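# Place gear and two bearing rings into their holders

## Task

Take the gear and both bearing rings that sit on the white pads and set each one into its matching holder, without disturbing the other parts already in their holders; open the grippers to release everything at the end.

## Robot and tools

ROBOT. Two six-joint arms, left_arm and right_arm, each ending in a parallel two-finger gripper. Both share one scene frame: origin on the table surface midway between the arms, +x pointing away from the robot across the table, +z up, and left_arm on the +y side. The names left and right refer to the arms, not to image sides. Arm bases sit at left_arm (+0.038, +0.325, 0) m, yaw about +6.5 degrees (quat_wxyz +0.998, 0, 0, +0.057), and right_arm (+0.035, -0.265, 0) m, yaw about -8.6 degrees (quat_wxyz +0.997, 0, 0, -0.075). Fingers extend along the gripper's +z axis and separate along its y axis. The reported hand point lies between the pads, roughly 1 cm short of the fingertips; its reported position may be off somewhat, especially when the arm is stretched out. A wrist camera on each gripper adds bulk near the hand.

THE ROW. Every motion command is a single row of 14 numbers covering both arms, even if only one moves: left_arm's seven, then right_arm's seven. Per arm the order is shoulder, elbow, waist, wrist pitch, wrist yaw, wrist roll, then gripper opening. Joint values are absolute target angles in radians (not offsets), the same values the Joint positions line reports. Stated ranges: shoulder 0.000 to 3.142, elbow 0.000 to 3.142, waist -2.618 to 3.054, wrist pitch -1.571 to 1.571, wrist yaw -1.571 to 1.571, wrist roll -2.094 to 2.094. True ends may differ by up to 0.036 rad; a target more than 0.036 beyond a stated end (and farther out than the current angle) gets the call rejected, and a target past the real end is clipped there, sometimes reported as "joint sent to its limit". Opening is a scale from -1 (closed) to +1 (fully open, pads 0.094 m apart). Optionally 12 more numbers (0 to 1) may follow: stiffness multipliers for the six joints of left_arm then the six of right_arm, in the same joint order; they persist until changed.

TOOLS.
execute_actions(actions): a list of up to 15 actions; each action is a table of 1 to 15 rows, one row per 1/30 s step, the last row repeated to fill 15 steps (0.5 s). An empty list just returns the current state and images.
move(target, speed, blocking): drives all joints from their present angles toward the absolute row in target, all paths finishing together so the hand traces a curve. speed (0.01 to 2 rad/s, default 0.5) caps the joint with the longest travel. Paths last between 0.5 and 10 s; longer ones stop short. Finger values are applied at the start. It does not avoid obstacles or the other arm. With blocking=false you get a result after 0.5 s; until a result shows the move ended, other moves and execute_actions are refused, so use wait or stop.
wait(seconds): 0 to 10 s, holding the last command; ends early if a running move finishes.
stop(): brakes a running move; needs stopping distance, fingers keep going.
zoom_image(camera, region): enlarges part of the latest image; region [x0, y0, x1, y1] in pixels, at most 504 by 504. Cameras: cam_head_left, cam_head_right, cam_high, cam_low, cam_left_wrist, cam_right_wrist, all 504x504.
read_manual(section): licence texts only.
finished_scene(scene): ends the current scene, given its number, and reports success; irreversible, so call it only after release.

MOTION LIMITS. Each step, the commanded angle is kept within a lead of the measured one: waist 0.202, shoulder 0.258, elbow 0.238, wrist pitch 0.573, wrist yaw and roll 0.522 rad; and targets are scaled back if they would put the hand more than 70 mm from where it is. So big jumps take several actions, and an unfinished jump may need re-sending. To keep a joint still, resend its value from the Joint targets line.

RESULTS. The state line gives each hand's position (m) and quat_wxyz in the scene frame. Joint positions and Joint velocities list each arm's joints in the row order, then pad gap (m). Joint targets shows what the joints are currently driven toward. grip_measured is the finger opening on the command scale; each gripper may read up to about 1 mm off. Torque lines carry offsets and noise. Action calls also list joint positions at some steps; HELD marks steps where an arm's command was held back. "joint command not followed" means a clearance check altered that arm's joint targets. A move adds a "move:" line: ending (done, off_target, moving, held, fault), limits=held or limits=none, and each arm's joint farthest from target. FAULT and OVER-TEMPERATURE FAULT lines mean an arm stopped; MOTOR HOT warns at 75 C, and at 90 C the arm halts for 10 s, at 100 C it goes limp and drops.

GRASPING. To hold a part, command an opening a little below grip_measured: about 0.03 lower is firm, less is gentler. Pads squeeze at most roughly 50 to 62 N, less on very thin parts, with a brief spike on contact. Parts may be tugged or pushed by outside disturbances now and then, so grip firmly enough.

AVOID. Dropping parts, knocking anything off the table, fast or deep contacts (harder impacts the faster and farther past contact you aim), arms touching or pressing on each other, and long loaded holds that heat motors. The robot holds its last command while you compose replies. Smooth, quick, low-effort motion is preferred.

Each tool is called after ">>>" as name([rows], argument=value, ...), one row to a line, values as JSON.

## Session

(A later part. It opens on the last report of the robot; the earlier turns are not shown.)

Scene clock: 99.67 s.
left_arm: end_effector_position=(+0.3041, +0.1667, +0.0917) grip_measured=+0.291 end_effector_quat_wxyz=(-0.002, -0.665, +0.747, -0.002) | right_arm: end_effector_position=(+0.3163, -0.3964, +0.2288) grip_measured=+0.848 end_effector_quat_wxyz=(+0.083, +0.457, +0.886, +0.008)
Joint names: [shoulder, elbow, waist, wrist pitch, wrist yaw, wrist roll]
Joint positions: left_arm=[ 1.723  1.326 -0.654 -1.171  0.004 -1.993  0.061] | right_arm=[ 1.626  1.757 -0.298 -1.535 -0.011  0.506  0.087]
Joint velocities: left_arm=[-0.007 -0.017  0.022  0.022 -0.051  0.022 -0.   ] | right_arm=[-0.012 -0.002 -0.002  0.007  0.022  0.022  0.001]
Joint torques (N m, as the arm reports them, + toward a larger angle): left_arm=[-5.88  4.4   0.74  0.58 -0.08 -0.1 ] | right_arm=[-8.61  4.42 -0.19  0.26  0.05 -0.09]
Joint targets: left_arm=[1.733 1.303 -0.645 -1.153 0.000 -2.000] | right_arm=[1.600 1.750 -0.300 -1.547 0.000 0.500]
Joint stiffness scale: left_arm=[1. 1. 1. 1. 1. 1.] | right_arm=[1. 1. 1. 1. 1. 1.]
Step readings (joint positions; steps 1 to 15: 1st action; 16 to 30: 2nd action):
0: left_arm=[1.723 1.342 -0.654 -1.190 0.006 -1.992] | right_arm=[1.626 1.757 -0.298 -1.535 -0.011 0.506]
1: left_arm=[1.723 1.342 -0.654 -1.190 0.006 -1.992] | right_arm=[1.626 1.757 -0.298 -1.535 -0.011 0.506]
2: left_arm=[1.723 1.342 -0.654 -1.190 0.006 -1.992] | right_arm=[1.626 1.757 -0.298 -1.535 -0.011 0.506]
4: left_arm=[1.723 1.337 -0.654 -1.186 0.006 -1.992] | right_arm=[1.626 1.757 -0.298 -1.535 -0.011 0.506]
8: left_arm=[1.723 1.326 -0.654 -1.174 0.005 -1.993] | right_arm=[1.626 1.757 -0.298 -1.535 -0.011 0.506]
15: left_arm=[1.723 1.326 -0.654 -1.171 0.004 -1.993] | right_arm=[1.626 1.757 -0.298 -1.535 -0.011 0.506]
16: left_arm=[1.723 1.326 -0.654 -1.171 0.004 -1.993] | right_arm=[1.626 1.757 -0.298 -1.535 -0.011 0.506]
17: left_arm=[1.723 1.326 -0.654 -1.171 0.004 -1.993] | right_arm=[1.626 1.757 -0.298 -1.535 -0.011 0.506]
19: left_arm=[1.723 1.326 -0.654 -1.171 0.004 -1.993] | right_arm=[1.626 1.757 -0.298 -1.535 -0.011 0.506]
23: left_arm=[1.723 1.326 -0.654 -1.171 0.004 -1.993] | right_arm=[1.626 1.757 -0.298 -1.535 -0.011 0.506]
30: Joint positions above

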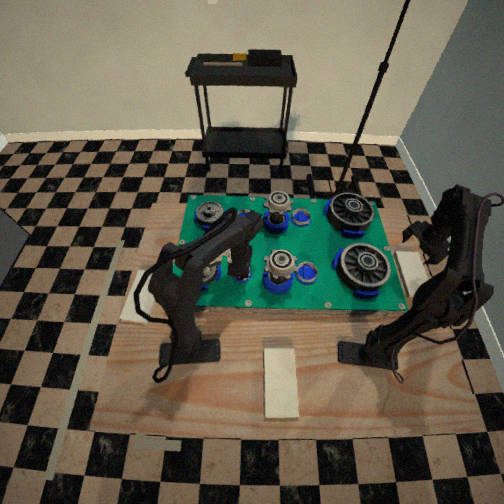

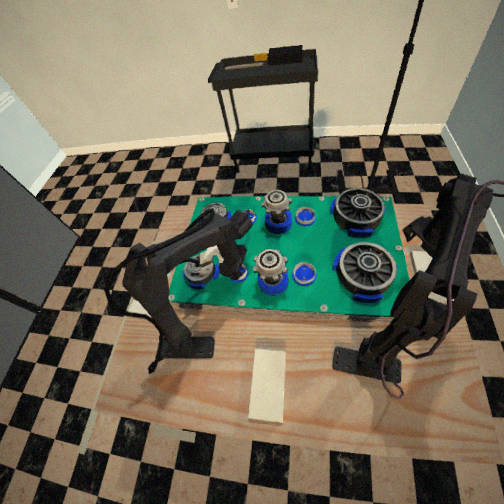

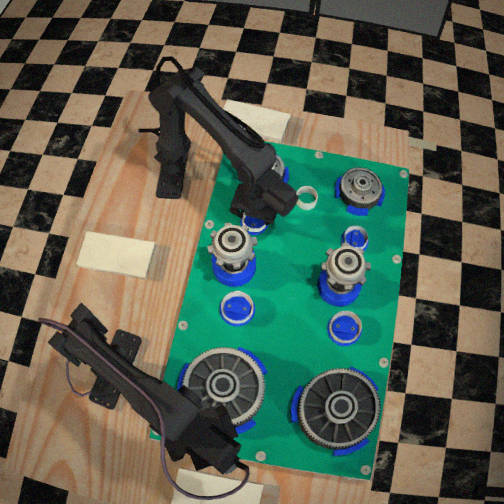

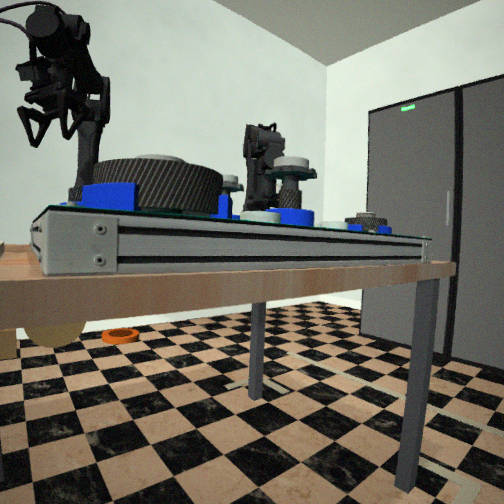

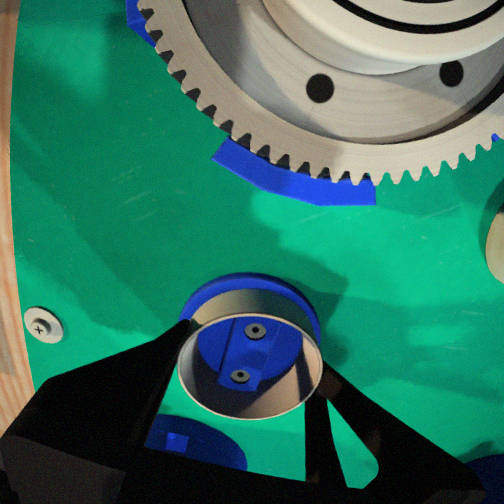

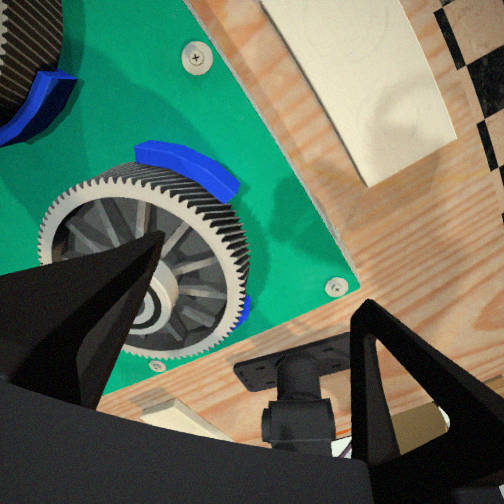

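Stopped on contact; release and lift a little.

>>> execute_actions([
  [[1.725,1.32,-0.645,-1.165,0,-2.0,0.3, 1.6,1.75,-0.3,-1.547,0,0.5,0.85],[1.725,1.32,-0.645,-1.165,0,-2.0,0.35, 1.6,1.75,-0.3,-1.547,0,0.5,0.85],[1.725,1.32,-0.645,-1.165,0,-2.0,0.45, 1.6,1.75,-0.3,-1.547,0,0.5,0.85],[1.725,1.32,-0.645,-1.165,0,-2.0,0.6, 1.6,1.75,-0.3,-1.547,0,0.5,0.85]],
])

>>> move(target=[1.665,1.44,-0.645,-1.3,0,-2.0,0.6, 1.6,1.75,-0.3,-1.547,0,0.5,0.85], speed=0.4)

Scene clock: 100.50 s.
left_arm: end_effector_position=(+0.3043, +0.1666, +0.0917) grip_measured=+0.598 end_effector_quat_wxyz=(-0.002, -0.665, +0.747, -0.002) | right_arm: end_effector_position=(+0.3163, -0.3964, +0.2288) grip_measured=+0.848 end_effector_quat_wxyz=(+0.083, +0.457, +0.886, +0.008)
Joint names: [shoulder, elbow, waist, wrist pitch, wrist yaw, wrist roll]
Joint positions: left_arm=[ 1.723  1.326 -0.654 -1.17   0.004 -1.993  0.075] | right_arm=[ 1.626  1.757 -0.298 -1.535 -0.011  0.506  0.087]
Joint velocities: left_arm=[ 0.002 -0.002  0.002  0.11  -0.022  0.066 -0.001] | right_arm=[ 0.012 -0.002 -0.007  0.022  0.007 -0.051 -0.   ]
Joint torques (N m, as the arm reports them, + toward a larger angle): left_arm=[-6.46  5.86  0.71  0.41 -0.07 -0.09] | right_arm=[-8.61  4.45 -0.15  0.26  0.06 -0.09]
Joint targets: left_arm=[1.725 1.320 -0.645 -1.165 -0.000 -2.000] | right_arm=[1.600 1.750 -0.300 -1.547 -0.000 0.500]
Joint stiffness scale: left_arm=[1. 1. 1. 1. 1. 1.] | right_arm=[1. 1. 1. 1. 1. 1.]
Step readings (joint positions):
0: left_arm=[1.723 1.326 -0.654 -1.171 0.004 -1.993] | right_arm=[1.626 1.757 -0.298 -1.535 -0.011 0.506]
1: left_arm=[1.723 1.326 -0.654 -1.171 0.004 -1.993] | right_arm=[1.626 1.757 -0.298 -1.535 -0.011 0.506]
2: left_arm=[1.723 1.326 -0.654 -1.170 0.004 -1.993] | right_arm=[1.626 1.757 -0.298 -1.535 -0.011 0.506]
4: left_arm=[1.723 1.326 -0.654 -1.170 0.004 -1.993] | right_arm=[1.626 1.757 -0.298 -1.535 -0.011 0.506]
8: left_arm=[1.723 1.326 -0.654 -1.170 0.004 -1.993] | right_arm=[1.626 1.757 -0.298 -1.535 -0.011 0.506]
15: Joint positions above

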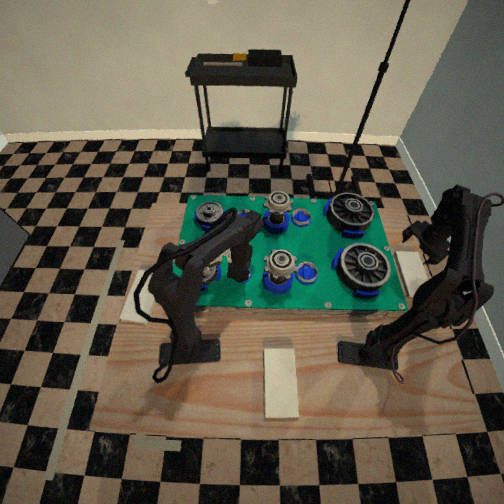

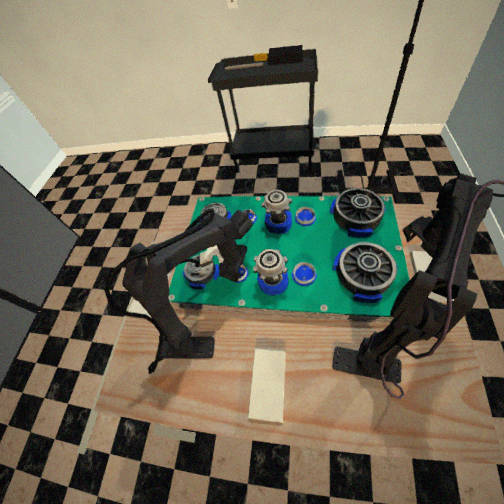

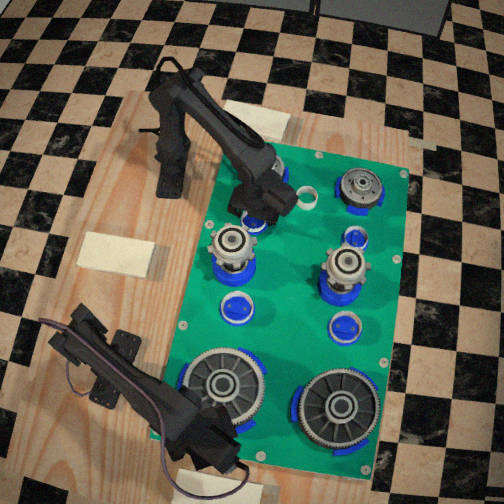

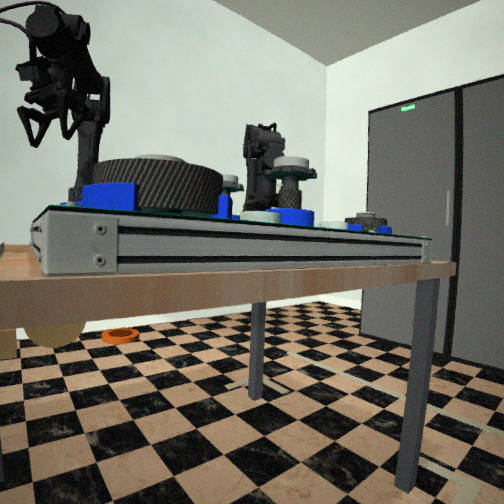

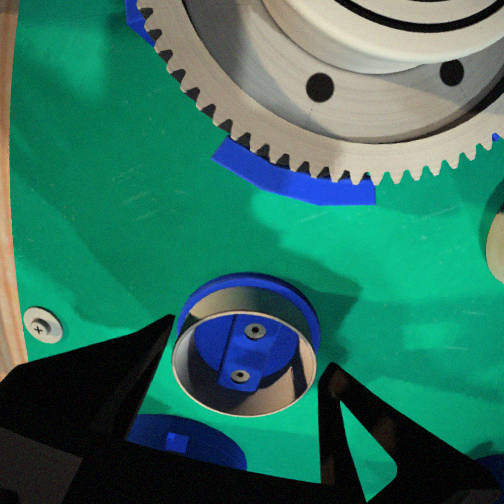

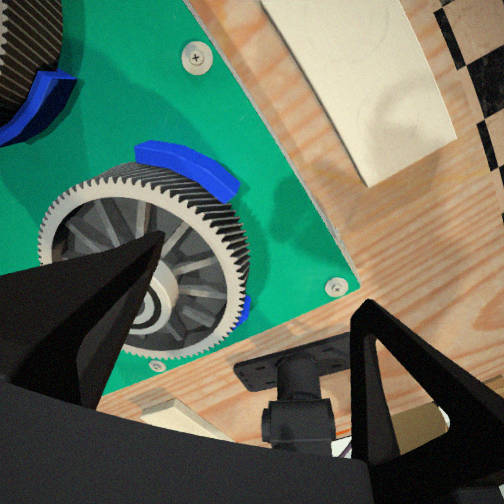

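Scene clock: 101.60 s.
left_arm: end_effector_position=(+0.3015, +0.1683, +0.1243) grip_measured=+0.598 end_effector_quat_wxyz=(+0.001, -0.665, +0.747, -0.010) | right_arm: end_effector_position=(+0.3163, -0.3964, +0.2288) grip_measured=+0.848 end_effector_quat_wxyz=(+0.083, +0.457, +0.886, +0.008)
Joint names: [shoulder, elbow, waist, wrist pitch, wrist yaw, wrist roll]
Joint positions: left_arm=[ 1.684  1.411 -0.654 -1.278  0.004 -1.993  0.075] | right_arm=[ 1.626  1.757 -0.298 -1.535 -0.011  0.506  0.087]
Joint velocities: left_arm=[ 0.002 -0.017  0.007 -0.125 -0.037  0.081  0.001] | right_arm=[-0.002  0.007  0.007 -0.007 -0.007  0.007 -0.001]
Joint torques (N m, as the arm reports them, + toward a larger angle): left_arm=[-7.66  9.11  0.74  0.13 -0.09 -0.09] | right_arm=[-8.56  4.45 -0.19  0.25  0.06 -0.09]
Joint targets: left_arm=[1.665 1.440 -0.645 -1.300 -0.000 -2.000] | right_arm=[1.600 1.750 -0.300 -1.547 -0.000 0.500]
Joint stiffness scale: left_arm=[1. 1. 1. 1. 1. 1.] | right_arm=[1. 1. 1. 1. 1. 1.]
move: off_target (left_arm, right_arm); limits=none; left_arm: farthest joint: the elbow, 0.029 radians from its target (0.114 radians at the start); right_arm: farthest joint: the shoulder, 0.026 radians from its target (0.026 radians at the start)

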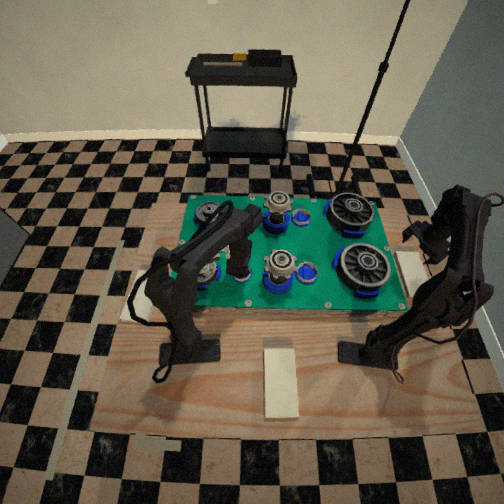

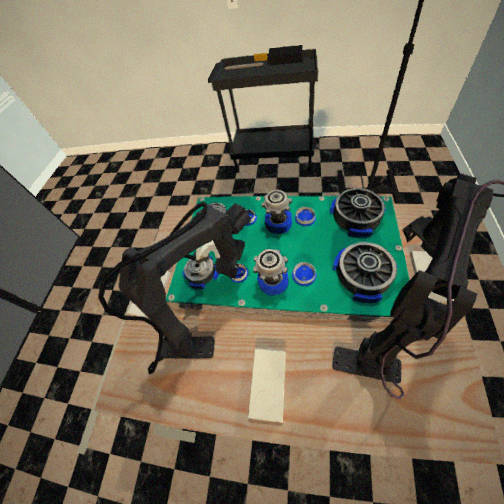

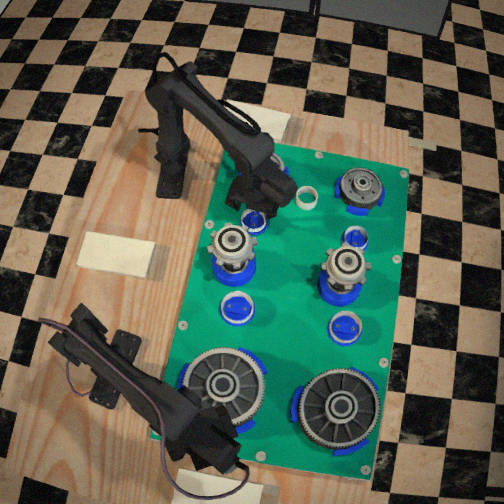

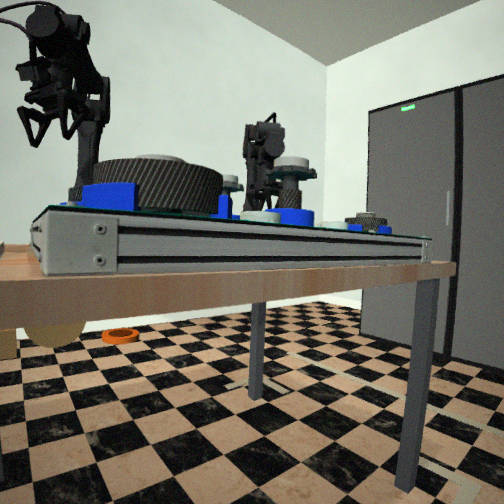

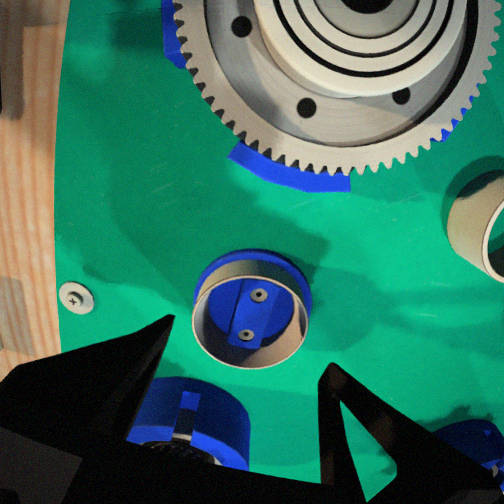

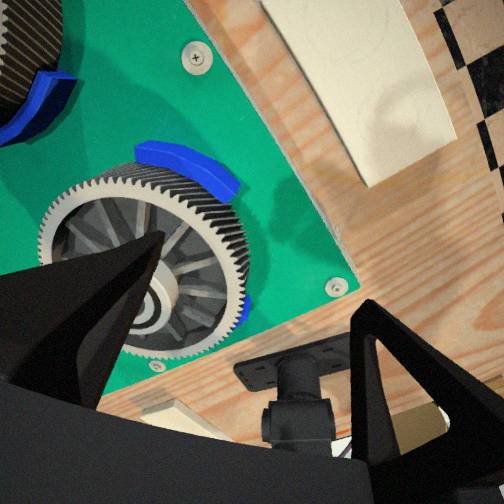

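>>> zoom_image(camera="cam_left_wrist", region=[170, 230, 330, 390])

>>> zoom_image(camera="cam_head_right", region=[170, 190, 350, 310])

Region (170, 230, 330, 390) of cam_left_wrist's 504x504 image, scaled by 3.150, with more detail than that image has.

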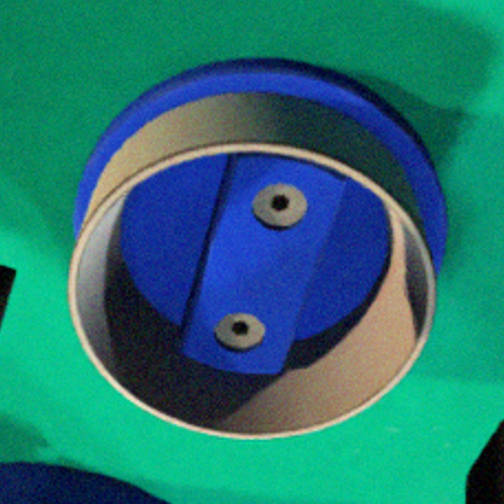

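Region (170, 190, 350, 310) of cam_head_right's 504x504 image, scaled by 2.800, with more detail than that image has.

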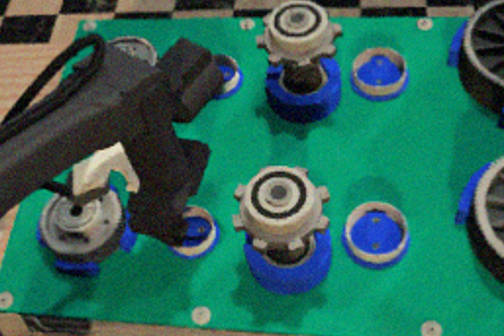

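>>> finished_scene(scene=1)

The scene is finished: the task was done.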